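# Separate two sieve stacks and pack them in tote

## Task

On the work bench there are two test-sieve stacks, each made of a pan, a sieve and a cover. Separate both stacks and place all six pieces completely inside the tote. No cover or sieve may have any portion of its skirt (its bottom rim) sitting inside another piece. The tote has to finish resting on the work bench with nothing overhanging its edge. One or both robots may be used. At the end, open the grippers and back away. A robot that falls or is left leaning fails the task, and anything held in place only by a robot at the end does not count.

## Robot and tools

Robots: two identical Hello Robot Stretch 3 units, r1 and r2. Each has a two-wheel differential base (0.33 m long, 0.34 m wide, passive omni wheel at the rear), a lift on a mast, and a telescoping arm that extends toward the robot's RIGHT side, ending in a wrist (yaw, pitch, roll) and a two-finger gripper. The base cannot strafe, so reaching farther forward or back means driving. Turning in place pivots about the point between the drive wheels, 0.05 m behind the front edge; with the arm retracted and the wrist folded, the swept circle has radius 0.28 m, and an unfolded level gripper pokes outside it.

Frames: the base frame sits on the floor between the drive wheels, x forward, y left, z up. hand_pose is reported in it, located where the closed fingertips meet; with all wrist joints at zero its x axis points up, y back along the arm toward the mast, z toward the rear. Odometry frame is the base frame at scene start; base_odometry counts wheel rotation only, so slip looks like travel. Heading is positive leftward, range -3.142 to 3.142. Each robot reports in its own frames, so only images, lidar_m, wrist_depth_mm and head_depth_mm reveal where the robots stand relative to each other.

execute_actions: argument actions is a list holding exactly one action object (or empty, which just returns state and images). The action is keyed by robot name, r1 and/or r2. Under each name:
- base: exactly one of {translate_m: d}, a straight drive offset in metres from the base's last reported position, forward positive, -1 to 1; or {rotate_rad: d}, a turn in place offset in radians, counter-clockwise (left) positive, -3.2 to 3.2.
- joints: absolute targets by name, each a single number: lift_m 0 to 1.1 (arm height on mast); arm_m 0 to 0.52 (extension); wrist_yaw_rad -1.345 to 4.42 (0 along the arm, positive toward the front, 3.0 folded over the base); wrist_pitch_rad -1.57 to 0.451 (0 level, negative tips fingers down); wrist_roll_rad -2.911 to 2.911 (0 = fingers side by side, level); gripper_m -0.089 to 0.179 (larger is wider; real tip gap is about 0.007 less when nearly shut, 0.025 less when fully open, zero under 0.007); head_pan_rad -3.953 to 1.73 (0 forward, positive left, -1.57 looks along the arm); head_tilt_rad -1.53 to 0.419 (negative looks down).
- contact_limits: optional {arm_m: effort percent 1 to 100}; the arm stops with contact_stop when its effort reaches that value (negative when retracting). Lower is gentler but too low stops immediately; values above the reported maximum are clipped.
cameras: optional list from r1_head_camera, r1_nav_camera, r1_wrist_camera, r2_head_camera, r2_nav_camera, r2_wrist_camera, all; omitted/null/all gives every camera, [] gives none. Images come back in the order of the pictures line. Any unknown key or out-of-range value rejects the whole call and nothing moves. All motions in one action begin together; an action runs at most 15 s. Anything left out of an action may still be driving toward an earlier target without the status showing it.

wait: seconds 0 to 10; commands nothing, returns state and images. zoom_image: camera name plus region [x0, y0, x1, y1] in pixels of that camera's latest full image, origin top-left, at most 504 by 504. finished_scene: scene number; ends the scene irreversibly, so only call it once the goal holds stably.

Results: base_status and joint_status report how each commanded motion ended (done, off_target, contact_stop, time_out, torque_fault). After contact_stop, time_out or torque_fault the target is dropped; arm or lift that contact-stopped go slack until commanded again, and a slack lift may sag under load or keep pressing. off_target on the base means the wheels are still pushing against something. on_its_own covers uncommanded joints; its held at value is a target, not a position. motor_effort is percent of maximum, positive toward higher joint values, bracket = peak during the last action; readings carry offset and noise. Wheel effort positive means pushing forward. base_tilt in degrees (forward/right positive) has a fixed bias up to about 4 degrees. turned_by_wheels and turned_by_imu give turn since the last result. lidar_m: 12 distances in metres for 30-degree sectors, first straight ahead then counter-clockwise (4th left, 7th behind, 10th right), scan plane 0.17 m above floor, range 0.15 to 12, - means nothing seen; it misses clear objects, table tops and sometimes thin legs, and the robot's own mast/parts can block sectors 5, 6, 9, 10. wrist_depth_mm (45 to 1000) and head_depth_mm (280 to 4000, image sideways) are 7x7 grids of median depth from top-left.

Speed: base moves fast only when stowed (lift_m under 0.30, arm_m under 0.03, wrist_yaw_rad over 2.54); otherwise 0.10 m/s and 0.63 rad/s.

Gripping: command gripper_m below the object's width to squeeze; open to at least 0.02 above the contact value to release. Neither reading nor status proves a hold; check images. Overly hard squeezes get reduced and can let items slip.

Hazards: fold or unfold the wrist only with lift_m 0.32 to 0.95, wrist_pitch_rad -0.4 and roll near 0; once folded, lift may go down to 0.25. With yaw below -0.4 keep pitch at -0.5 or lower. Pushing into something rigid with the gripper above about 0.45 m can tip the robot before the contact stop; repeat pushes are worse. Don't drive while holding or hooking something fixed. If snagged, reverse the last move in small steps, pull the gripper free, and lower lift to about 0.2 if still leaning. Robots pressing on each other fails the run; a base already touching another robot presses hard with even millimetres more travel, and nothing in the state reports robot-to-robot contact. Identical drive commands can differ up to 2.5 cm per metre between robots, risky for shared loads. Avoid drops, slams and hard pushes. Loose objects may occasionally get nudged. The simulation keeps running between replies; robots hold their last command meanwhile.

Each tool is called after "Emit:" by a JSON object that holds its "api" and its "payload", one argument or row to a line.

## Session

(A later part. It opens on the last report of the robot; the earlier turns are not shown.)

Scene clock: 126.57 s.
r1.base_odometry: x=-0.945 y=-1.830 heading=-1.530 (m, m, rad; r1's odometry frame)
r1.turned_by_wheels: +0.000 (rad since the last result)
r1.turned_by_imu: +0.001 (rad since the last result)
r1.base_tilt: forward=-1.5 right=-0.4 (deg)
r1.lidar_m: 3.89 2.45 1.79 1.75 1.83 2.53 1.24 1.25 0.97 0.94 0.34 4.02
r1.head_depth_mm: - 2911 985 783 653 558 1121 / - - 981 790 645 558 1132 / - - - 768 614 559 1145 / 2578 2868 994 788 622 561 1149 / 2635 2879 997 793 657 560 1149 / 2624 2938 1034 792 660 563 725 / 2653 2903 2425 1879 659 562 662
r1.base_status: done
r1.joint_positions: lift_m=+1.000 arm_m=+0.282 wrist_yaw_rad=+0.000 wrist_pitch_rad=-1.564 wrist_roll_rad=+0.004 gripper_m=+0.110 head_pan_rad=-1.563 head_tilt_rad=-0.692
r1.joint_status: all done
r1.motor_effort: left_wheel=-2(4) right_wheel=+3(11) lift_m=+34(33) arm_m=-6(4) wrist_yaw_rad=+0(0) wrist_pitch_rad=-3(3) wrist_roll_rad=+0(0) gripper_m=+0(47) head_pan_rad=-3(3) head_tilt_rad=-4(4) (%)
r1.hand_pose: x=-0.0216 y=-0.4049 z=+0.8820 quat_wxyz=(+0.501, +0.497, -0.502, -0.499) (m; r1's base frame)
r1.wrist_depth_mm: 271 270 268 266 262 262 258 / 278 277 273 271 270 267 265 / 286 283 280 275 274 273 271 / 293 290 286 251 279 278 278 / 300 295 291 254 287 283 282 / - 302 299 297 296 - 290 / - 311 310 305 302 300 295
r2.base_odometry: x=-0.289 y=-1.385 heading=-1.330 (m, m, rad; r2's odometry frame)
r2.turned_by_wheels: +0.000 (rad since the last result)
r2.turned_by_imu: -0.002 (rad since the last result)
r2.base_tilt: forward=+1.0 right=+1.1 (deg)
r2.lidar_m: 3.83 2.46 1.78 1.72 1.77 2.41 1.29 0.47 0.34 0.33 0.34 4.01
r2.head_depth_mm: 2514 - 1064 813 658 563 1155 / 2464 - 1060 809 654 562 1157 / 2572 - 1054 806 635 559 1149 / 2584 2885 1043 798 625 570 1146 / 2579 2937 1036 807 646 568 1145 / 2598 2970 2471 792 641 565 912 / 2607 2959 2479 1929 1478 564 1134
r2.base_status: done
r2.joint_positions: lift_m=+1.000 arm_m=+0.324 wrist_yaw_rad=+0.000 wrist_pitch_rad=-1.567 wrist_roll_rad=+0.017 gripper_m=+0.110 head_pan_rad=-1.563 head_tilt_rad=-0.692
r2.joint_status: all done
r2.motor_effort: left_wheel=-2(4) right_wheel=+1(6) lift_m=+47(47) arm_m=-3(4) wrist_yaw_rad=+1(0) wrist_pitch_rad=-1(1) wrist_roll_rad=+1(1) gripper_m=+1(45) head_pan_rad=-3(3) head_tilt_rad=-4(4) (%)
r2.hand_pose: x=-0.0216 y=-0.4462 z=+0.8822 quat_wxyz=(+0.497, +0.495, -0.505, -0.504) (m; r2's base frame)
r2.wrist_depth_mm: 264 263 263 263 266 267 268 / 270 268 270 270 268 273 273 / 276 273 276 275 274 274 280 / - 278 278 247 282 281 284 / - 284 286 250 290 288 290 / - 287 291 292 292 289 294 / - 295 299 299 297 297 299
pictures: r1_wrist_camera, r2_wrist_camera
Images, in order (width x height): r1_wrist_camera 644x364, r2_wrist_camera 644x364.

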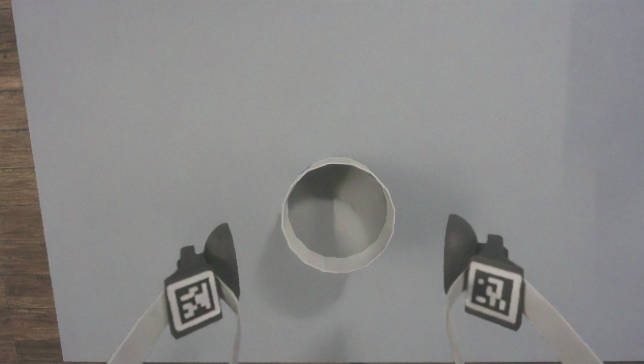

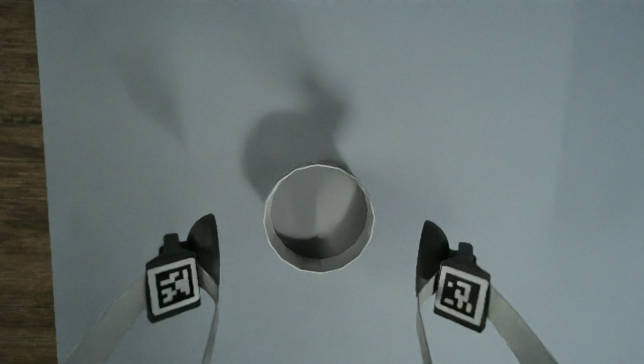

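Emit:
{"api": "execute_actions", "payload": {
  "actions": [
    {"r1":{"joints":{"lift_m":0.924}},"r2":{"joints":{"lift_m":0.929}}}
  ],
  "cameras": []
}}

Emit:
{"api": "execute_actions", "payload": {
  "actions": [
    {"r1":{"joints":{"gripper_m":0.065}},"r2":{"joints":{"gripper_m":0.065}}}
  ],
  "cameras": []
}}

Emit:
{"api": "execute_actions", "payload": {
  "actions": [
    {"r1":{"joints":{"lift_m":1.0}},"r2":{"joints":{"lift_m":1.0}}}
  ],
  "cameras": ["r1_head_camera","r2_head_camera"]
}}

Emit:
{"api": "execute_actions", "payload": {
  "actions": [
    {"r1":{"base":{"translate_m":-0.54},"joints":{"arm_m":0.435,"lift_m":1.06}},"r2":{"base":{"translate_m":-0.562},"joints":{"arm_m":0.46,"lift_m":1.06}}}
  ],
  "cameras": []
}}

Emit:
{"api": "execute_actions", "payload": {
  "actions": [
    {"r1":{"joints":{"lift_m":0.92}},"r2":{"joints":{"lift_m":0.925}}}
  ],
  "cameras": ["r1_wrist_camera","r2_wrist_camera"]
}}

Scene clock: 134.47 s.
r1.base_odometry: x=-0.945 y=-1.830 heading=-1.530 (m, m, rad; r1's odometry frame)
r1.turned_by_wheels: +0.000 (rad since the last result)
r1.turned_by_imu: +0.001 (rad since the last result)
r1.base_tilt: forward=-1.4 right=-0.2 (deg)
r1.lidar_m: 3.87 2.45 1.80 1.75 1.82 2.53 1.24 1.25 0.97 0.94 0.34 4.03
r1.head_depth_mm: 2611 2841 - 764 653 557 1125 / 2610 2808 - 787 654 559 1129 / 2631 2831 - 758 613 560 1145 / 2618 2882 1008 789 616 560 1156 / 2608 2918 992 793 656 561 1154 / 2647 2890 1033 793 658 562 723 / 2631 2942 2428 1877 659 562 662
r1.base_status: not commanded
r1.joint_positions: lift_m=+0.924 arm_m=+0.282 wrist_yaw_rad=+0.000 wrist_pitch_rad=-1.564 wrist_roll_rad=+0.004 gripper_m=+0.110 head_pan_rad=-1.563 head_tilt_rad=-0.692
r1.joint_status: all done
r1.motor_effort: left_wheel=-2(2) right_wheel=+3(3) lift_m=+19(31) arm_m=-6(5) wrist_yaw_rad=+0(0) wrist_pitch_rad=-2(3) wrist_roll_rad=+0(0) gripper_m=+0(0) head_pan_rad=-3(3) head_tilt_rad=-3(4) (%)
r1.hand_pose: x=-0.0216 y=-0.4049 z=+0.8066 quat_wxyz=(+0.501, +0.497, -0.502, -0.499) (m; r1's base frame)
r1.wrist_depth_mm: 198 197 196 194 193 190 189 / 204 201 200 197 196 196 193 / 207 207 205 201 200 199 198 / 213 210 209 175 205 203 201 / 218 215 212 177 177 209 208 / 223 222 217 181 178 - 211 / 227 227 225 222 220 218 215
r2.base_odometry: x=-0.289 y=-1.385 heading=-1.330 (m, m, rad; r2's odometry frame)
r2.turned_by_wheels: +0.000 (rad since the last result)
r2.turned_by_imu: -0.001 (rad since the last result)
r2.base_tilt: forward=+1.0 right=+1.1 (deg)
r2.lidar_m: 3.84 2.46 1.78 1.72 1.78 2.41 1.29 0.47 0.34 0.33 0.34 3.98
r2.head_depth_mm: 2559 2860 - 774 641 563 1161 / 2561 2793 971 811 655 560 1158 / 2580 2803 - 778 631 560 1147 / 2579 2909 1063 751 615 569 1147 / 2608 2947 1036 794 643 568 1142 / 2598 2940 2500 789 643 564 913 / 2616 2955 2490 1915 1482 562 1134
r2.base_status: not commanded
r2.joint_positions: lift_m=+0.929 arm_m=+0.324 wrist_yaw_rad=+0.000 wrist_pitch_rad=-1.567 wrist_roll_rad=+0.017 gripper_m=+0.110 head_pan_rad=-1.563 head_tilt_rad=-0.692
r2.joint_status: all done
r2.motor_effort: left_wheel=-2(2) right_wheel=+1(2) lift_m=+36(43) arm_m=-3(3) wrist_yaw_rad=+0(0) wrist_pitch_rad=-1(1) wrist_roll_rad=+1(1) gripper_m=+0(0) head_pan_rad=-4(3) head_tilt_rad=-4(4) (%)
r2.hand_pose: x=-0.0216 y=-0.4462 z=+0.8115 quat_wxyz=(+0.497, +0.495, -0.505, -0.504) (m; r2's base frame)
r2.wrist_depth_mm: 196 196 197 198 198 199 200 / 200 199 200 201 202 203 203 / 203 203 205 204 207 206 206 / 206 208 209 176 209 211 211 / 210 212 180 178 212 215 215 / 214 215 198 181 216 218 219 / 219 221 221 222 221 224 224
pictures: none
No camera images: the call's "cameras" was empty. Leave "cameras" out to get every camera's image.

Scene clock: 135.40 s.
r1.base_odometry: x=-0.945 y=-1.830 heading=-1.530 (m, m, rad; r1's odometry frame)
r1.turned_by_wheels: +0.000 (rad since the last result)
r1.turned_by_imu: +0.000 (rad since the last result)
r1.base_tilt: forward=-1.5 right=-0.3 (deg)
r1.lidar_m: 3.88 2.45 1.79 1.75 1.82 2.53 1.24 1.25 0.97 0.94 0.34 4.03
r1.head_depth_mm: 2597 2872 - 762 652 558 1121 / 2615 2815 - 787 654 560 1133 / 2623 2859 - - 612 559 1147 / 2615 2919 1008 789 613 562 1152 / 2645 2911 995 789 658 561 1154 / 2632 2880 1029 790 659 562 724 / 2641 2922 2421 1866 659 564 660
r1.base_status: not commanded
r1.joint_positions: lift_m=+0.924 arm_m=+0.282 wrist_yaw_rad=+0.000 wrist_pitch_rad=-1.564 wrist_roll_rad=+0.004 gripper_m=+0.066 head_pan_rad=-1.563 head_tilt_rad=-0.692
r1.joint_status: all done
r1.motor_effort: left_wheel=-2(3) right_wheel=+3(3) lift_m=+20(21) arm_m=-5(5) wrist_yaw_rad=+0(0) wrist_pitch_rad=-2(3) wrist_roll_rad=+0(0) gripper_m=-9(93) head_pan_rad=-3(3) head_tilt_rad=-3(4) (%)
r1.hand_pose: x=-0.0216 y=-0.4049 z=+0.8066 quat_wxyz=(+0.501, +0.497, -0.502, -0.499) (m; r1's base frame)
r1.wrist_depth_mm: 199 197 196 194 192 191 189 / 204 201 200 198 195 195 193 / 207 206 204 201 200 199 198 / 211 210 208 174 205 204 202 / 217 216 213 177 175 208 207 / 223 221 - 179 177 211 211 / 229 227 226 222 220 220 218
r2.base_odometry: x=-0.289 y=-1.385 heading=-1.330 (m, m, rad; r2's odometry frame)
r2.turned_by_wheels: +0.000 (rad since the last result)
r2.turned_by_imu: +0.000 (rad since the last result)
r2.base_tilt: forward=+1.0 right=+1.2 (deg)
r2.lidar_m: 3.83 2.46 1.79 1.72 1.78 2.43 1.29 0.47 0.34 0.33 0.34 3.99
r2.head_depth_mm: 2558 2852 - 776 640 564 1157 / 2583 2812 977 807 654 562 1154 / 2577 2832 - 776 630 559 1151 / 2573 2914 1062 772 615 570 1149 / 2596 2969 1035 794 645 567 1143 / 2594 2934 2483 789 641 566 914 / 2643 2961 2493 1910 1474 562 1135
r2.base_status: not commanded
r2.joint_positions: lift_m=+0.929 arm_m=+0.324 wrist_yaw_rad=+0.000 wrist_pitch_rad=-1.567 wrist_roll_rad=+0.017 gripper_m=+0.065 head_pan_rad=-1.563 head_tilt_rad=-0.692
r2.joint_status: all done
r2.motor_effort: left_wheel=-2(2) right_wheel=+1(1) lift_m=+37(38) arm_m=-3(3) wrist_yaw_rad=+0(0) wrist_pitch_rad=-1(1) wrist_roll_rad=+1(1) gripper_m=-9(83) head_pan_rad=-3(3) head_tilt_rad=-4(3) (%)
r2.hand_pose: x=-0.0216 y=-0.4462 z=+0.8115 quat_wxyz=(+0.497, +0.495, -0.505, -0.504) (m; r2's base frame)
r2.wrist_depth_mm: 196 196 198 197 198 199 200 / 199 199 200 202 202 203 203 / 203 203 205 206 205 206 207 / 208 206 208 175 209 210 211 / 212 212 179 177 213 214 214 / 215 215 177 180 175 218 219 / 217 220 220 221 223 221 223
pictures: none
No camera images: the call's "cameras" was empty. Leave "cameras" out to get every camera's image.

Scene clock: 136.93 s.
r1.base_odometry: x=-0.945 y=-1.830 heading=-1.530 (m, m, rad; r1's odometry frame)
r1.turned_by_wheels: +0.000 (rad since the last result)
r1.turned_by_imu: +0.000 (rad since the last result)
r1.base_tilt: forward=-1.7 right=-0.4 (deg)
r1.lidar_m: 3.88 2.45 1.79 1.75 1.82 2.52 1.24 1.25 0.97 0.94 0.34 4.02
r1.head_depth_mm: - 2872 987 783 653 556 1126 / - - 986 785 654 560 1128 / - - - 778 608 560 1148 / 2602 2889 994 789 612 560 1156 / 2605 2923 995 789 655 562 1148 / 2602 2872 1033 793 659 562 725 / 2651 2956 2420 1867 660 565 660
r1.base_status: not commanded
r1.joint_positions: lift_m=+1.000 arm_m=+0.282 wrist_yaw_rad=+0.000 wrist_pitch_rad=-1.564 wrist_roll_rad=+0.004 gripper_m=+0.066 head_pan_rad=-1.563 head_tilt_rad=-0.692
r1.joint_status: all done
r1.motor_effort: left_wheel=-3(3) right_wheel=+3(3) lift_m=+35(36) arm_m=-5(5) wrist_yaw_rad=+0(0) wrist_pitch_rad=-3(3) wrist_roll_rad=+0(0) gripper_m=-10(10) head_pan_rad=-2(3) head_tilt_rad=-4(4) (%)
r1.hand_pose: x=-0.0216 y=-0.4049 z=+0.8820 quat_wxyz=(+0.501, +0.497, -0.502, -0.499) (m; r1's base frame)
r1.wrist_depth_mm: 273 270 268 266 263 262 259 / 277 275 273 270 269 269 265 / 287 282 279 278 275 273 270 / 293 287 286 175 278 278 276 / 300 297 292 178 176 285 284 / - 302 - 180 178 289 288 / - 311 309 304 303 302 297
r2.base_odometry: x=-0.289 y=-1.385 heading=-1.330 (m, m, rad; r2's odometry frame)
r2.turned_by_wheels: +0.000 (rad since the last result)
r2.turned_by_imu: +0.000 (rad since the last result)
r2.base_tilt: forward=+1.0 right=+1.2 (deg)
r2.lidar_m: 3.84 2.46 1.79 1.72 1.78 2.42 1.29 0.47 0.34 0.33 0.34 4.01
r2.head_depth_mm: 2518 - 1070 814 657 564 1153 / 2471 - 1057 808 655 562 1155 / 2544 - 1881 807 632 560 1152 / 2573 2898 1071 801 616 569 1147 / 2615 2943 1037 792 645 568 1145 / 2581 2933 2506 791 642 565 916 / 2599 2929 2486 1930 1477 564 1130
r2.base_status: not commanded
r2.joint_positions: lift_m=+1.000 arm_m=+0.324 wrist_yaw_rad=+0.000 wrist_pitch_rad=-1.567 wrist_roll_rad=+0.017 gripper_m=+0.065 head_pan_rad=-1.563 head_tilt_rad=-0.692
r2.joint_status: all done
r2.motor_effort: left_wheel=-2(2) right_wheel=+1(1) lift_m=+48(49) arm_m=-3(3) wrist_yaw_rad=+0(1) wrist_pitch_rad=-1(1) wrist_roll_rad=+0(1) gripper_m=-9(9) head_pan_rad=-3(3) head_tilt_rad=-4(4) (%)
r2.hand_pose: x=-0.0216 y=-0.4462 z=+0.8822 quat_wxyz=(+0.497, +0.495, -0.505, -0.504) (m; r2's base frame)
r2.wrist_depth_mm: 265 261 264 265 264 266 268 / 270 266 267 269 272 271 269 / 275 272 274 276 276 275 277 / - 276 278 176 280 280 282 / - 284 178 178 287 287 289 / - 288 177 179 175 291 295 / - 296 297 297 300 299 302
pictures: r1_head_camera (sideways: a quarter turn clockwise sets it upright), r2_head_camera (sideways: a quarter turn clockwise sets it upright)
Images, in order (width x height): r1_head_camera 896x504, r2_head_camera 896x504.

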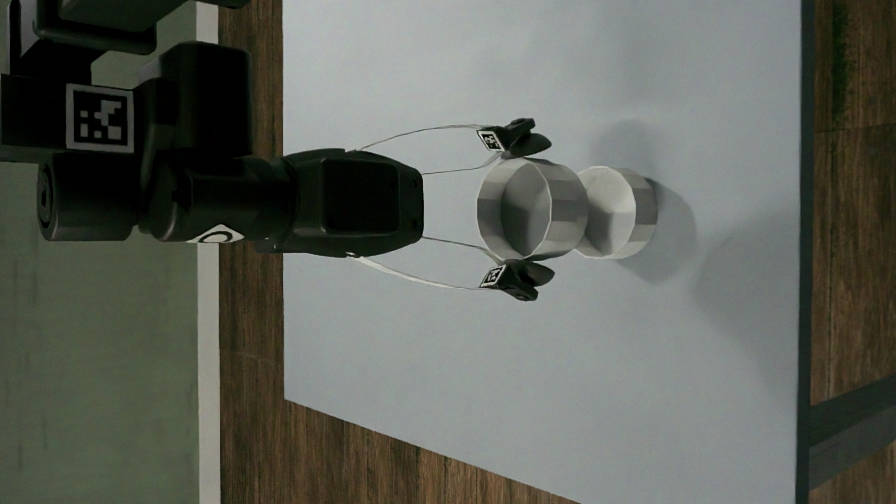

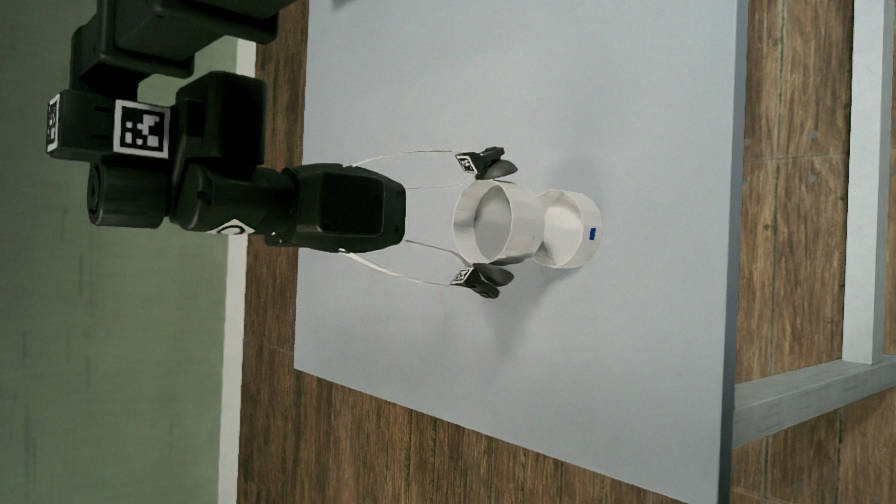

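Scene clock: 145.07 s.
r1.base_odometry: x=-0.967 y=-1.290 heading=-1.529 (m, m, rad; r1's odometry frame)
r1.turned_by_wheels: +0.001 (rad since the last result)
r1.turned_by_imu: +0.006 (rad since the last result)
r1.base_tilt: forward=-1.4 right=-0.5 (deg)
r1.lidar_m: 4.43 2.42 1.82 1.76 1.83 2.56 4.37 0.72 0.96 0.93 0.97 0.78
r1.head_depth_mm: 2597 2873 981 788 653 557 1121 / 2688 2896 988 717 624 560 1129 / 580 2880 882 760 619 561 1125 / 2615 2874 893 785 621 562 1128 / 2637 2893 906 788 619 562 1130 / 2651 2910 1000 724 625 562 1127 / 2636 2932 1002 797 660 563 1134
r1.base_status: done
r1.joint_positions: lift_m=+1.060 arm_m=+0.435 wrist_yaw_rad=+0.011 wrist_pitch_rad=-1.575 wrist_roll_rad=-0.035 gripper_m=+0.065 head_pan_rad=-1.563 head_tilt_rad=-0.692
r1.joint_status: all done
r1.on_its_own: right_wheel is at rest, and its effort (-35) is outside its rest range (-18 to +18)
r1.motor_effort: left_wheel=+16(38) right_wheel=-35(79) lift_m=+33(37) arm_m=+4(5) wrist_yaw_rad=-7(18) wrist_pitch_rad=+3(5) wrist_roll_rad=+18(43) gripper_m=+0(10) head_pan_rad=-3(3) head_tilt_rad=-3(4) (%)
r1.hand_pose: x=-0.0219 y=-0.5545 z=+0.9423 quat_wxyz=(+0.510, +0.512, -0.487, -0.490) (m; r1's base frame)
r1.wrist_depth_mm: 327 258 320 319 314 312 315 / 337 280 328 324 252 319 320 / 346 282 336 335 270 330 328 / 354 284 344 339 333 336 336 / 361 305 343 330 312 345 345 / 374 313 342 342 348 353 351 / 386 379 280 279 274 366 361
r2.base_odometry: x=-0.422 y=-0.839 heading=-1.329 (m, m, rad; r2's odometry frame)
r2.turned_by_wheels: +0.001 (rad since the last result)
r2.turned_by_imu: +0.002 (rad since the last result)
r2.base_tilt: forward=+6.9 right=+1.1 (deg)
r2.lidar_m: 1.61 1.67 1.78 1.71 1.78 2.43 4.42 0.77 0.34 0.33 0.34 0.47
r2.head_depth_mm: 2653 2913 2834 854 678 582 1199 / 2620 2921 1073 769 651 573 1184 / - 688 939 808 639 575 1164 / 2514 2764 905 756 634 566 1148 / 2590 2940 985 722 632 556 1134 / 2603 2902 972 756 618 559 1057 / 2627 2856 946 739 607 550 1058
r2.base_status: done
r2.joint_positions: lift_m=+1.060 arm_m=+0.460 wrist_yaw_rad=+0.013 wrist_pitch_rad=-1.576 wrist_roll_rad=-0.023 gripper_m=+0.065 head_pan_rad=-1.564 head_tilt_rad=-0.692
r2.joint_status: all done
r2.on_its_own: base_tilt is 6.0 degrees off its reading at the scene's start (forward=+0.9 right=+1.2)
r2.motor_effort: left_wheel=+12(30) right_wheel=-18(41) lift_m=+41(50) arm_m=+3(5) wrist_yaw_rad=-11(27) wrist_pitch_rad=+2(5) wrist_roll_rad=+26(59) gripper_m=+0(9) head_pan_rad=-3(3) head_tilt_rad=-4(4) (%)
r2.hand_pose: x=-0.0220 y=-0.5794 z=+0.9426 quat_wxyz=(+0.508, +0.510, -0.489, -0.492) (m; r2's base frame)
r2.wrist_depth_mm: 294 301 261 303 305 282 349 / 296 305 269 321 330 281 358 / 305 312 252 323 339 293 367 / 312 318 320 335 351 290 376 / 316 322 328 326 353 302 384 / 321 332 - 329 - 319 395 / 328 337 262 271 282 386 406
pictures: none
No camera images: the call's "cameras" was empty. Leave "cameras" out to get every camera's image.

Scene clock: 147.17 s.
r1.base_odometry: x=-0.967 y=-1.290 heading=-1.529 (m, m, rad; r1's odometry frame)
r1.turned_by_wheels: +0.000 (rad since the last result)
r1.turned_by_imu: +0.000 (rad since the last result)
r1.base_tilt: forward=-1.4 right=-0.5 (deg)
r1.lidar_m: 4.42 2.42 1.81 1.76 1.83 2.56 4.36 0.72 0.96 0.93 0.97 0.78
r1.head_depth_mm: 2639 2829 - 787 654 557 1122 / 2568 - 988 718 624 559 1134 / 2523 - 793 760 619 559 1130 / 657 2856 909 785 620 561 1124 / 2625 2917 910 786 621 563 1130 / 2631 2911 999 723 628 562 1129 / 2643 2916 1005 795 660 563 1131
r1.base_status: not commanded
r1.joint_positions: lift_m=+0.921 arm_m=+0.435 wrist_yaw_rad=+0.011 wrist_pitch_rad=-1.566 wrist_roll_rad=-0.035 gripper_m=+0.065 head_pan_rad=-1.563 head_tilt_rad=-0.692
r1.joint_status: all done
r1.on_its_own: right_wheel is at rest, and its effort (-35) is outside its rest range (-18 to +18)
r1.motor_effort: left_wheel=+16(16) right_wheel=-35(37) lift_m=+16(32) arm_m=+5(4) wrist_yaw_rad=-8(8) wrist_pitch_rad=-2(2) wrist_roll_rad=+18(18) gripper_m=-1(1) head_pan_rad=-3(3) head_tilt_rad=-4(3) (%)
r1.hand_pose: x=-0.0219 y=-0.5568 z=+0.8029 quat_wxyz=(+0.513, +0.510, -0.489, -0.488) (m; r1's base frame)
r1.wrist_depth_mm: 174 192 190 188 116 115 108 / 174 196 195 192 117 122 107 / 176 200 199 196 192 143 109 / 178 203 203 202 199 164 112 / 177 209 207 205 202 161 114 / 180 207 189 192 191 150 117 / 178 218 195 196 196 169 119
r2.base_odometry: x=-0.422 y=-0.839 heading=-1.329 (m, m, rad; r2's odometry frame)
r2.turned_by_wheels: +0.000 (rad since the last result)
r2.turned_by_imu: +0.000 (rad since the last result)
r2.base_tilt: forward=+7.8 right=+1.2 (deg)
r2.lidar_m: 1.41 1.46 1.78 1.71 1.77 2.41 4.42 0.77 0.35 0.33 0.34 0.47
r2.head_depth_mm: 2563 2871 - - 656 586 1205 / 2572 2781 939 776 649 573 1185 / 2542 - 907 809 638 573 1169 / 944 2766 908 737 633 564 1149 / 2607 2957 993 747 629 555 1127 / 2617 2872 962 749 614 558 1059 / 2602 2876 933 731 600 547 1054
r2.base_status: not commanded
r2.joint_positions: lift_m=+0.925 arm_m=+0.460 wrist_yaw_rad=+0.013 wrist_pitch_rad=-1.586 wrist_roll_rad=-0.023 gripper_m=+0.065 head_pan_rad=-1.564 head_tilt_rad=-0.692
r2.joint_status: all done
r2.on_its_own: base_tilt is 6.9 degrees off its reading at the scene's start (forward=+0.9 right=+1.2)
r2.motor_effort: left_wheel=+12(14) right_wheel=-17(18) lift_m=+42(43) arm_m=+3(2) wrist_yaw_rad=-11(12) wrist_pitch_rad=+4(6) wrist_roll_rad=+26(26) gripper_m=+0(0) head_pan_rad=-3(3) head_tilt_rad=-4(4) (%)
r2.hand_pose: x=-0.0220 y=-0.5769 z=+0.8078 quat_wxyz=(+0.505, +0.513, -0.487, -0.495) (m; r2's base frame)
r2.wrist_depth_mm: 168 97 162 183 190 198 196 / 173 99 118 113 197 203 194 / 177 101 115 117 202 208 193 / 181 103 189 132 206 214 191 / 184 105 193 203 211 221 189 / 189 108 - 189 - 225 187 / 192 110 205 190 223 231 186
pictures: r1_wrist_camera, r2_wrist_camera
Images, in order (width x height): r1_wrist_camera 644x364, r2_wrist_camera 644x364.

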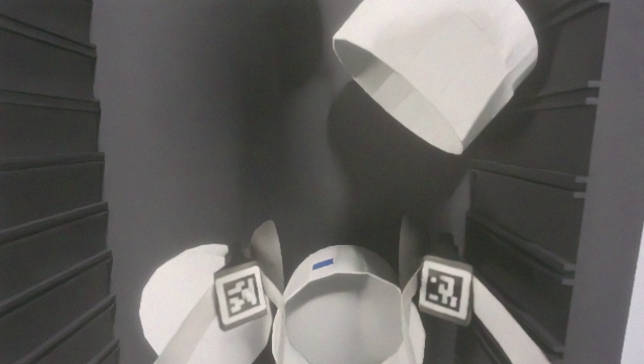

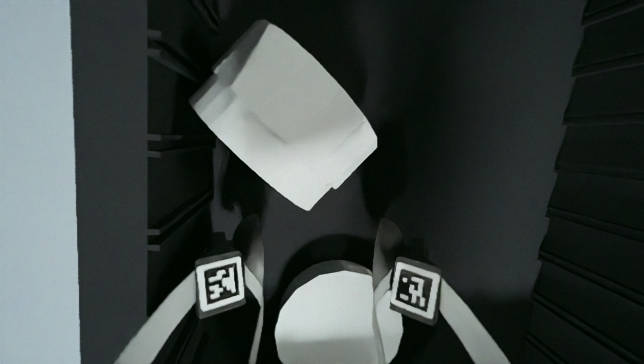

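Emit:
{"api": "execute_actions", "payload": {
  "actions": [
    {"r1":{"base":{"translate_m":0.03},"joints":{"lift_m":1.05}},"r2":{"base":{"translate_m":0.1},"joints":{"lift_m":1.05}}}
  ],
  "cameras": []
}}

Emit:
{"api": "execute_actions", "payload": {
  "actions": [
    {"r1":{"joints":{"arm_m":0.36,"gripper_m":0.11}},"r2":{"joints":{"arm_m":0.36,"gripper_m":0.11}}}
  ],
  "cameras": ["r1_wrist_camera","r2_wrist_camera","r1_head_camera","r2_head_camera"]
}}

Scene clock: 156.67 s.
r1.base_odometry: x=-0.966 y=-1.320 heading=-1.529 (m, m, rad; r1's odometry frame)
r1.turned_by_wheels: +0.000 (rad since the last result)
r1.turned_by_imu: +0.004 (rad since the last result)
r1.base_tilt: forward=-1.3 right=-0.4 (deg)
r1.lidar_m: 4.38 2.41 1.81 1.76 1.84 2.55 4.40 0.75 0.96 0.93 0.97 0.75
r1.head_depth_mm: 2596 2881 984 783 638 558 1126 / 2673 2889 891 717 619 559 1126 / - 2812 888 774 618 559 1126 / 2609 2848 893 787 619 560 1125 / 2644 2895 909 744 622 562 1132 / 2621 2911 997 791 643 563 1135 / 2661 2913 1001 794 658 563 1134
r1.base_status: done
r1.joint_positions: lift_m=+1.050 arm_m=+0.435 wrist_yaw_rad=+0.002 wrist_pitch_rad=-1.564 wrist_roll_rad=+0.000 gripper_m=+0.065 head_pan_rad=-1.564 head_tilt_rad=-0.692
r1.joint_status: all done
r1.motor_effort: left_wheel=+0(34) right_wheel=-1(72) lift_m=+33(33) arm_m=+4(4) wrist_yaw_rad=-1(15) wrist_pitch_rad=-3(4) wrist_roll_rad=+2(36) gripper_m=+0(1) head_pan_rad=-3(3) head_tilt_rad=-4(4) (%)
r1.hand_pose: x=-0.0217 y=-0.5574 z=+0.9320 quat_wxyz=(+0.502, +0.499, -0.501, -0.498) (m; r1's base frame)
r1.wrist_depth_mm: 319 257 310 311 307 246 305 / 330 256 317 317 244 248 314 / 336 331 323 321 321 251 317 / 343 340 332 329 330 276 324 / 351 346 321 319 322 280 333 / 358 352 283 330 326 341 342 / 371 368 271 283 275 284 346
r2.base_odometry: x=-0.398 y=-0.936 heading=-1.329 (m, m, rad; r2's odometry frame)
r2.turned_by_wheels: +0.000 (rad since the last result)
r2.turned_by_imu: +0.000 (rad since the last result)
r2.base_tilt: forward=+1.0 right=+1.2 (deg)
r2.lidar_m: 4.29 2.45 1.78 1.71 1.77 2.43 4.46 0.47 0.34 0.33 0.34 0.47
r2.head_depth_mm: 2676 2896 1070 789 656 563 1157 / 2553 2893 948 779 636 574 1154 / - 665 918 798 633 574 1149 / 2540 2947 903 747 635 571 1144 / 2588 2937 1037 767 643 569 1140 / 2595 2958 1025 787 641 565 1137 / 2619 2981 1019 784 638 563 1135
r2.base_status: done
r2.joint_positions: lift_m=+1.050 arm_m=+0.460 wrist_yaw_rad=+0.002 wrist_pitch_rad=-1.570 wrist_roll_rad=+0.010 gripper_m=+0.065 head_pan_rad=-1.564 head_tilt_rad=-0.692
r2.joint_status: all done
r2.motor_effort: left_wheel=-1(31) right_wheel=+0(34) lift_m=+47(55) arm_m=+3(3) wrist_yaw_rad=-1(22) wrist_pitch_rad=+0(5) wrist_roll_rad=+5(50) gripper_m=+0(1) head_pan_rad=-3(3) head_tilt_rad=-4(4) (%)
r2.hand_pose: x=-0.0217 y=-0.5808 z=+0.9323 quat_wxyz=(+0.498, +0.498, -0.502, -0.502) (m; r2's base frame)
r2.wrist_depth_mm: 306 310 272 307 309 297 312 / 313 316 290 314 316 296 320 / 320 321 255 252 322 294 325 / 325 332 305 325 327 290 333 / 333 333 335 330 337 289 341 / 340 343 - 318 - 280 344 / 347 347 266 269 264 261 354
pictures: none
No camera images: the call's "cameras" was empty. Leave "cameras" out to get every camera's image.

Scene clock: 158.63 s.
r1.base_odometry: x=-0.966 y=-1.320 heading=-1.529 (m, m, rad; r1's odometry frame)
r1.turned_by_wheels: +0.000 (rad since the last result)
r1.turned_by_imu: +0.000 (rad since the last result)
r1.base_tilt: forward=-1.4 right=-0.4 (deg)
r1.lidar_m: 4.40 2.42 1.81 1.76 1.84 2.56 4.40 0.74 0.96 0.93 0.97 0.75
r1.head_depth_mm: 2594 2865 984 784 638 557 1125 / - 2844 968 707 617 559 1131 / - - 889 773 618 561 1130 / 2627 2889 902 784 620 560 1133 / 2640 2915 910 727 621 563 1131 / 2635 2899 999 791 643 562 1135 / 2653 2950 1003 797 659 563 1130
r1.base_status: not commanded
r1.joint_positions: lift_m=+1.050 arm_m=+0.360 wrist_yaw_rad=+0.002 wrist_pitch_rad=-1.564 wrist_roll_rad=+0.000 gripper_m=+0.110 head_pan_rad=-1.564 head_tilt_rad=-0.692
r1.joint_status: all done
r1.motor_effort: left_wheel=+0(0) right_wheel=+0(1) lift_m=+33(33) arm_m=-5(5) wrist_yaw_rad=-1(1) wrist_pitch_rad=-3(3) wrist_roll_rad=+2(2) gripper_m=+0(94) head_pan_rad=-3(3) head_tilt_rad=-3(3) (%)
r1.hand_pose: x=-0.0217 y=-0.4829 z=+0.9320 quat_wxyz=(+0.502, +0.499, -0.501, -0.498) (m; r1's base frame)
r1.wrist_depth_mm: 322 258 310 313 300 242 308 / 328 256 316 319 314 247 313 / 335 330 326 321 321 274 319 / 343 338 315 311 312 276 324 / 350 346 304 326 308 335 333 / 360 354 258 256 254 - 343 / 366 367 361 363 353 355 349
r2.base_odometry: x=-0.398 y=-0.936 heading=-1.329 (m, m, rad; r2's odometry frame)
r2.turned_by_wheels: +0.000 (rad since the last result)
r2.turned_by_imu: +0.000 (rad since the last result)
r2.base_tilt: forward=+1.0 right=+1.2 (deg)
r2.lidar_m: 4.30 2.44 1.77 1.71 1.78 2.42 4.48 0.47 0.34 0.33 0.34 0.47
r2.head_depth_mm: 2675 2886 1069 788 657 564 1159 / - 2953 949 780 637 575 1151 / - - 928 776 634 573 1154 / 2536 2905 919 751 632 569 1147 / 2590 2938 1035 770 644 569 1137 / 2615 2939 1024 792 642 566 1134 / 2582 2971 1016 784 637 562 1136
r2.base_status: not commanded
r2.joint_positions: lift_m=+1.050 arm_m=+0.360 wrist_yaw_rad=+0.002 wrist_pitch_rad=-1.569 wrist_roll_rad=+0.010 gripper_m=+0.110 head_pan_rad=-1.564 head_tilt_rad=-0.692
r2.joint_status: all done
r2.motor_effort: left_wheel=-1(1) right_wheel=+0(0) lift_m=+47(47) arm_m=-3(2) wrist_yaw_rad=-2(2) wrist_pitch_rad=+0(0) wrist_roll_rad=+5(5) gripper_m=+0(80) head_pan_rad=-3(3) head_tilt_rad=-4(4) (%)
r2.hand_pose: x=-0.0217 y=-0.4815 z=+0.9323 quat_wxyz=(+0.498, +0.498, -0.502, -0.502) (m; r2's base frame)
r2.wrist_depth_mm: 312 310 258 246 308 301 311 / 315 315 277 313 316 299 321 / 320 321 287 319 321 296 326 / 330 329 291 307 327 295 335 / 336 335 245 246 248 249 343 / 343 337 344 343 342 347 348 / 348 348 354 351 351 352 351
pictures: r1_head_camera (sideways: a quarter turn clockwise sets it upright), r1_wrist_camera, r2_head_camera (sideways: a quarter turn clockwise sets it upright), r2_wrist_camera
Images, in order (width x height): r1_head_camera 896x504, r1_wrist_camera 644x364, r2_head_camera 896x504, r2_wrist_camera 644x364.

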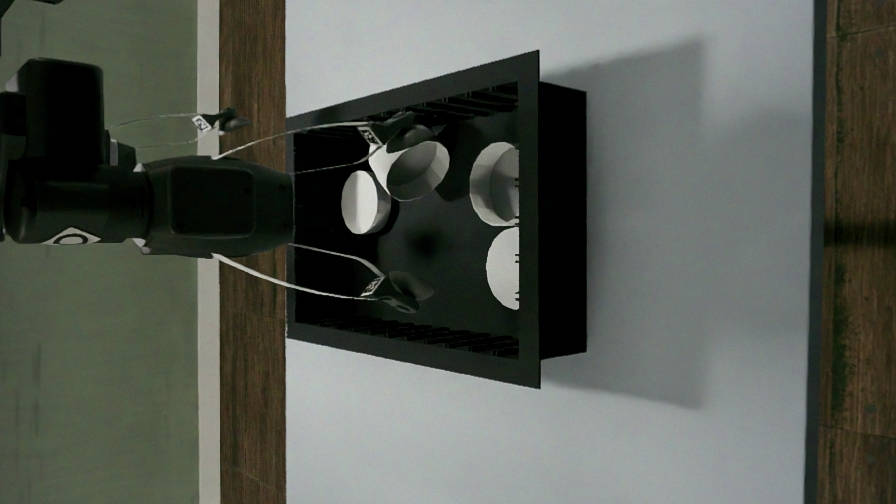

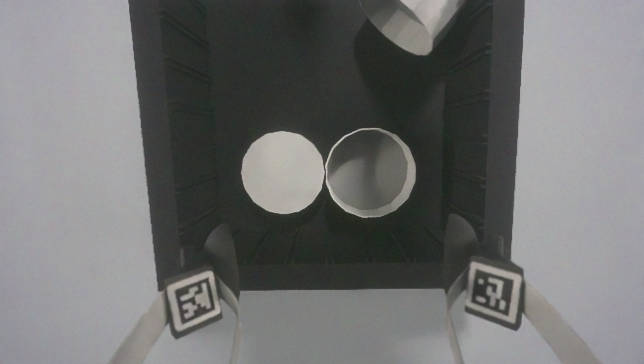

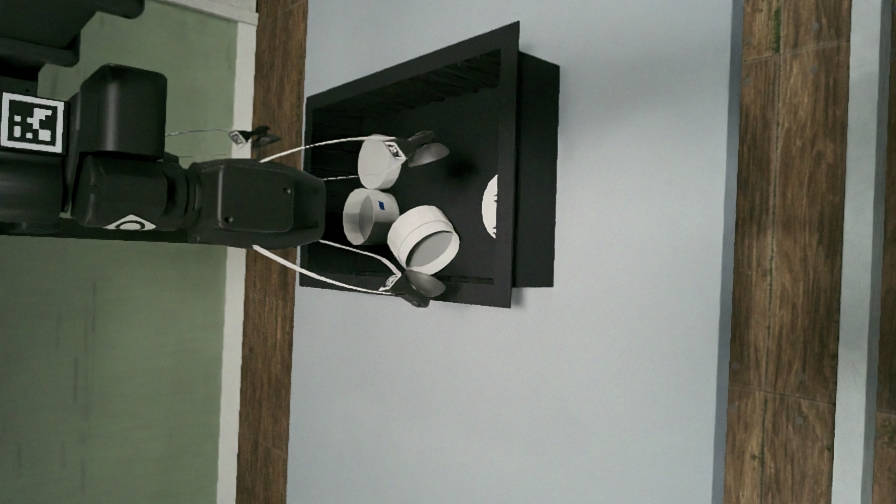

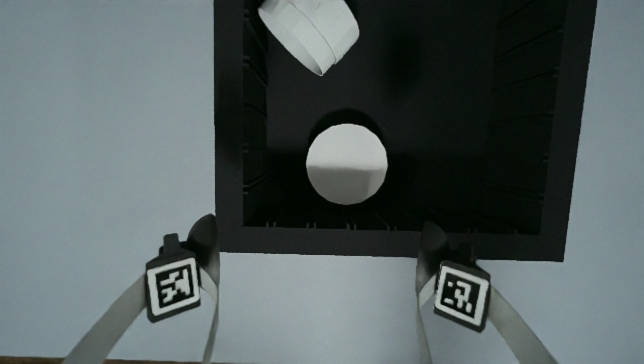

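Emit:
{"api": "execute_actions", "payload": {
  "actions": [
    {"r1":{"base":{"translate_m":0.51},"joints":{"arm_m":0.282,"lift_m":1.0}},"r2":{"base":{"translate_m":0.037},"joints":{"arm_m":0.48,"gripper_m":0.0}}}
  ],
  "cameras": ["r2_wrist_camera","r1_wrist_camera"]
}}

Scene clock: 177.13 s.
r1.base_odometry: x=-0.945 y=-1.830 heading=-1.529 (m, m, rad; r1's odometry frame)
r1.turned_by_wheels: +0.000 (rad since the last result)
r1.turned_by_imu: +0.001 (rad since the last result)
r1.base_tilt: forward=-1.4 right=-0.3 (deg)
r1.lidar_m: 3.91 2.43 1.79 1.75 1.82 2.54 1.24 1.31 0.97 0.94 0.35 4.02
r1.head_depth_mm: - 2909 982 785 651 558 1141 / - - 986 785 647 559 1145 / - - - 765 643 559 1149 / 2602 2885 990 787 641 561 1148 / 2649 2904 996 790 656 562 1153 / 2620 2938 1034 794 660 562 721 / 2649 2885 2433 1868 661 562 676
r1.base_status: done
r1.joint_positions: lift_m=+1.000 arm_m=+0.282 wrist_yaw_rad=+0.002 wrist_pitch_rad=-1.564 wrist_roll_rad=+0.000 gripper_m=+0.110 head_pan_rad=-1.564 head_tilt_rad=-0.692
r1.joint_status: all done
r1.motor_effort: left_wheel=+0(5) right_wheel=-1(7) lift_m=+20(31) arm_m=-5(6) wrist_yaw_rad=-1(1) wrist_pitch_rad=-3(3) wrist_roll_rad=+2(2) gripper_m=+1(1) head_pan_rad=-2(3) head_tilt_rad=-3(3) (%)
r1.hand_pose: x=-0.0217 y=-0.4049 z=+0.8826 quat_wxyz=(+0.502, +0.499, -0.501, -0.498) (m; r1's base frame)
r1.wrist_depth_mm: 273 269 268 267 264 263 259 / 280 278 275 272 269 268 265 / 286 283 279 277 275 274 271 / 296 288 288 283 280 282 279 / - 297 291 287 289 286 284 / - 303 299 297 294 - 290 / - 312 310 306 303 303 295
r2.base_odometry: x=-0.390 y=-0.972 heading=-1.329 (m, m, rad; r2's odometry frame)
r2.turned_by_wheels: +0.000 (rad since the last result)
r2.turned_by_imu: -0.001 (rad since the last result)
r2.base_tilt: forward=+1.0 right=+1.1 (deg)
r2.lidar_m: 4.26 2.45 1.78 1.71 1.77 2.42 4.50 0.47 0.34 0.33 0.34 0.47
r2.head_depth_mm: 2647 2888 1070 728 641 564 1158 / 2615 2910 943 806 638 573 1151 / - 2893 922 760 634 574 1155 / 2579 2921 998 748 645 570 1145 / 2618 2930 1036 792 644 569 1139 / 2609 2945 1028 789 641 564 1140 / 2602 2955 1017 787 639 562 1129
r2.base_status: done
r2.joint_positions: lift_m=+1.050 arm_m=+0.480 wrist_yaw_rad=+0.001 wrist_pitch_rad=-1.569 wrist_roll_rad=+0.010 gripper_m=+0.000 head_pan_rad=-1.564 head_tilt_rad=-0.692
r2.joint_status: all done
r2.motor_effort: left_wheel=-1(4) right_wheel=+0(4) lift_m=+47(47) arm_m=+4(4) wrist_yaw_rad=+0(2) wrist_pitch_rad=+0(0) wrist_roll_rad=+5(5) gripper_m=-2(80) head_pan_rad=-3(3) head_tilt_rad=-4(4) (%)
r2.hand_pose: x=-0.0217 y=-0.6010 z=+0.9323 quat_wxyz=(+0.498, +0.497, -0.502, -0.502) (m; r2's base frame)
r2.wrist_depth_mm: 306 310 309 289 290 292 239 / 315 315 318 315 316 312 252 / 323 319 323 305 323 320 251 / 325 328 329 252 329 326 262 / 334 333 336 336 337 333 272 / 338 343 342 - 341 339 272 / 344 348 347 298 309 305 351
pictures: r1_wrist_camera, r2_wrist_camera
Images, in order (width x height): r1_wrist_camera 644x364, r2_wrist_camera 644x364.

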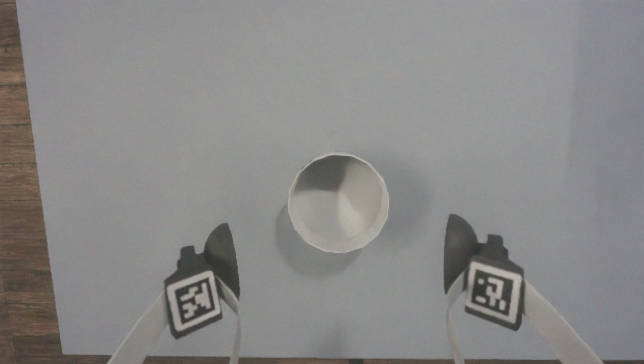

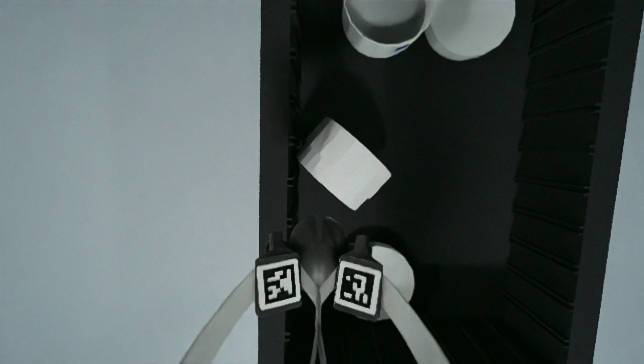

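Emit:
{"api": "execute_actions", "payload": {
  "actions": [
    {"r1":{"joints":{"lift_m":0.896,"arm_m":0.286}},"r2":{"base":{"translate_m":-0.006},"joints":{"lift_m":0.96,"arm_m":0.472}}}
  ],
  "cameras": ["r2_wrist_camera"]
}}

Emit:
{"api": "execute_actions", "payload": {
  "actions": [
    {"r1":{"joints":{"gripper_m":0.065}},"r2":{"base":{"translate_m":-0.04},"joints":{"arm_m":0.518}}}
  ],
  "cameras": ["r2_wrist_camera","r2_head_camera"]
}}

Scene clock: 184.97 s.
r1.base_odometry: x=-0.945 y=-1.830 heading=-1.529 (m, m, rad; r1's odometry frame)
r1.turned_by_wheels: +0.000 (rad since the last result)
r1.turned_by_imu: +0.001 (rad since the last result)
r1.base_tilt: forward=-1.3 right=-0.5 (deg)
r1.lidar_m: 3.89 2.42 1.79 1.74 1.83 2.54 1.24 1.31 0.97 0.94 0.35 4.01
r1.head_depth_mm: 2613 2856 - 784 651 558 1139 / 2631 2833 - 775 654 560 1145 / 2615 2911 - - 638 560 1154 / 2638 2932 992 802 637 560 1149 / 2619 2912 993 789 657 561 1150 / 2657 2926 1036 796 658 562 723 / 2626 2920 2420 1877 659 563 677
r1.base_status: not commanded
r1.joint_positions: lift_m=+0.896 arm_m=+0.286 wrist_yaw_rad=+0.002 wrist_pitch_rad=-1.564 wrist_roll_rad=+0.000 gripper_m=+0.110 head_pan_rad=-1.564 head_tilt_rad=-0.692
r1.joint_status: all done
r1.motor_effort: left_wheel=+0(0) right_wheel=-1(1) lift_m=+20(20) arm_m=+5(6) wrist_yaw_rad=-1(1) wrist_pitch_rad=-3(3) wrist_roll_rad=+2(2) gripper_m=+0(0) head_pan_rad=-3(3) head_tilt_rad=-4(3) (%)
r1.hand_pose: x=-0.0217 y=-0.4083 z=+0.7786 quat_wxyz=(+0.502, +0.499, -0.501, -0.498) (m; r1's base frame)
r1.wrist_depth_mm: 171 169 168 167 166 165 164 / 174 174 172 171 170 169 166 / 179 179 176 175 173 172 170 / 183 182 179 177 177 176 175 / 188 186 184 181 180 179 178 / 192 190 188 183 183 - 182 / 198 195 194 192 190 189 187
r2.base_odometry: x=-0.391 y=-0.966 heading=-1.329 (m, m, rad; r2's odometry frame)
r2.turned_by_wheels: +0.000 (rad since the last result)
r2.turned_by_imu: -0.001 (rad since the last result)
r2.base_tilt: forward=+1.0 right=+1.2 (deg)
r2.lidar_m: 4.28 2.44 1.78 1.71 1.78 2.42 4.50 0.47 0.34 0.33 0.34 0.47
r2.head_depth_mm: 2541 2803 941 710 638 564 1159 / 2532 3002 930 804 637 574 1148 / 2555 - 924 774 635 573 1151 / 2601 2957 948 738 635 571 1143 / 2601 2979 1039 794 644 568 1142 / 2615 2945 1022 787 642 565 1132 / 2592 2968 1015 787 639 563 1134
r2.base_status: done
r2.joint_positions: lift_m=+0.960 arm_m=+0.472 wrist_yaw_rad=+0.001 wrist_pitch_rad=-1.571 wrist_roll_rad=+0.010 gripper_m=+0.000 head_pan_rad=-1.564 head_tilt_rad=-0.692
r2.joint_status: all done
r2.motor_effort: left_wheel=-2(5) right_wheel=+2(2) lift_m=+36(44) arm_m=-2(4) wrist_yaw_rad=-1(1) wrist_pitch_rad=+0(2) wrist_roll_rad=+5(5) gripper_m=-2(3) head_pan_rad=-3(3) head_tilt_rad=-4(4) (%)
r2.hand_pose: x=-0.0217 y=-0.5930 z=+0.8427 quat_wxyz=(+0.498, +0.498, -0.502, -0.503) (m; r2's base frame)
r2.wrist_depth_mm: 223 224 143 224 222 225 224 / 229 229 145 227 229 230 227 / 231 233 148 162 231 235 231 / 237 238 150 162 237 238 228 / 242 244 153 238 242 243 228 / 247 248 157 - 247 250 226 / 251 254 165 250 229 254 223
pictures: r2_wrist_camera
Images, in order (width x height): r2_wrist_camera 644x364.

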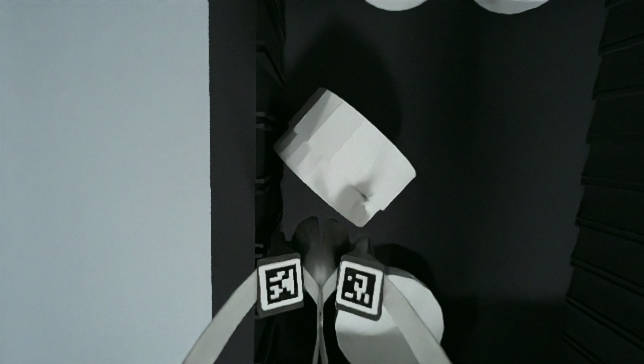

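Scene clock: 186.60 s.
r1.base_odometry: x=-0.945 y=-1.830 heading=-1.529 (m, m, rad; r1's odometry frame)
r1.turned_by_wheels: +0.000 (rad since the last result)
r1.turned_by_imu: +0.000 (rad since the last result)
r1.base_tilt: forward=-1.4 right=-0.4 (deg)
r1.lidar_m: 3.88 2.43 1.79 1.75 1.82 2.54 1.24 1.31 0.97 0.94 0.35 4.01
r1.head_depth_mm: 2604 2849 - 782 651 558 1141 / 2620 2843 - 776 654 559 1148 / 2626 2907 - - 640 560 1145 / 2619 2897 991 802 640 561 1151 / 2670 2916 994 790 658 561 1152 / 2629 2951 1034 794 657 562 722 / 2638 2918 2401 1864 661 563 676
r1.base_status: not commanded
r1.joint_positions: lift_m=+0.896 arm_m=+0.286 wrist_yaw_rad=+0.002 wrist_pitch_rad=-1.564 wrist_roll_rad=+0.000 gripper_m=+0.066 head_pan_rad=-1.564 head_tilt_rad=-0.692
r1.joint_status: all done
r1.motor_effort: left_wheel=+0(0) right_wheel=-1(1) lift_m=+20(20) arm_m=+6(5) wrist_yaw_rad=-1(1) wrist_pitch_rad=-3(3) wrist_roll_rad=+2(2) gripper_m=-10(94) head_pan_rad=-3(3) head_tilt_rad=-3(3) (%)
r1.hand_pose: x=-0.0217 y=-0.4083 z=+0.7786 quat_wxyz=(+0.502, +0.499, -0.501, -0.498) (m; r1's base frame)
r1.wrist_depth_mm: 171 170 167 167 165 165 163 / 175 173 172 171 169 169 167 / 179 178 176 174 173 171 171 / 183 182 180 177 176 175 174 / 187 187 184 180 178 179 178 / 192 190 - 184 181 183 182 / 197 195 194 192 190 189 186
r2.base_odometry: x=-0.401 y=-0.928 heading=-1.329 (m, m, rad; r2's odometry frame)
r2.turned_by_wheels: +0.000 (rad since the last result)
r2.turned_by_imu: +0.000 (rad since the last result)
r2.base_tilt: forward=+1.0 right=+1.2 (deg)
r2.lidar_m: 4.31 2.44 1.78 1.71 1.78 2.42 4.46 0.47 0.35 0.33 0.34 0.47
r2.head_depth_mm: 2507 - - 765 657 564 1157 / 2541 3016 999 755 636 574 1151 / 2497 - 930 799 633 573 1148 / 2575 2912 916 770 634 571 1144 / 2572 2985 1032 766 643 567 1139 / 2623 2966 1027 787 642 565 1134 / 2631 2962 1017 785 638 563 1132
r2.base_status: done
r2.joint_positions: lift_m=+0.960 arm_m=+0.518 wrist_yaw_rad=+0.001 wrist_pitch_rad=-1.571 wrist_roll_rad=+0.010 gripper_m=+0.000 head_pan_rad=-1.564 head_tilt_rad=-0.692
r2.joint_status: all done
r2.motor_effort: left_wheel=+0(6) right_wheel=+0(4) lift_m=+36(36) arm_m=+4(2) wrist_yaw_rad=-1(0) wrist_pitch_rad=+0(1) wrist_roll_rad=+5(5) gripper_m=-2(2) head_pan_rad=-3(3) head_tilt_rad=-4(3) (%)
r2.hand_pose: x=-0.0217 y=-0.6386 z=+0.8427 quat_wxyz=(+0.498, +0.498, -0.502, -0.503) (m; r2's base frame)
r2.wrist_depth_mm: 222 142 222 206 204 204 188 / 228 144 226 228 229 228 186 / 233 147 230 232 233 232 185 / 236 150 173 157 238 237 183 / 242 158 194 158 242 243 183 / 247 161 209 - 249 246 181 / 251 162 252 237 253 253 180
pictures: r2_head_camera (sideways: a quarter turn clockwise sets it upright), r2_wrist_camera
Images, in order (width x height): r2_head_camera 896x504, r2_wrist_camera 644x364.

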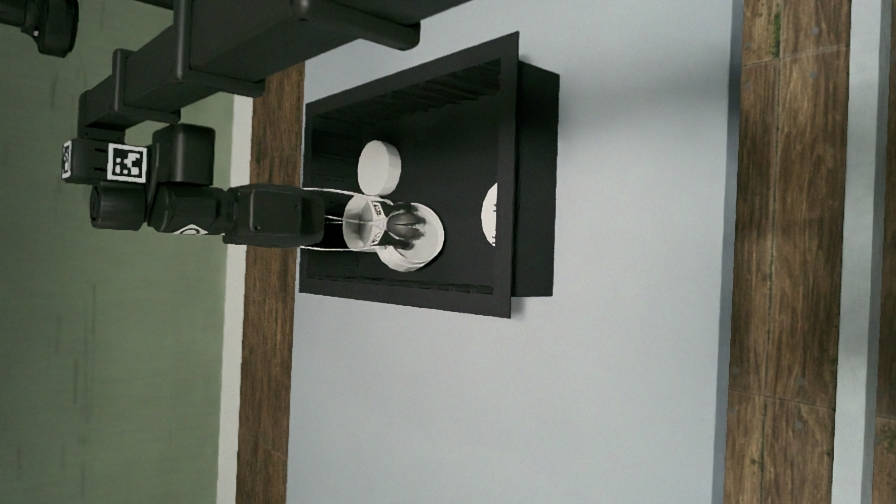

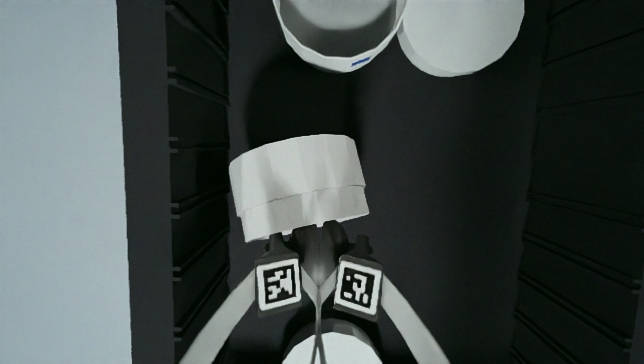

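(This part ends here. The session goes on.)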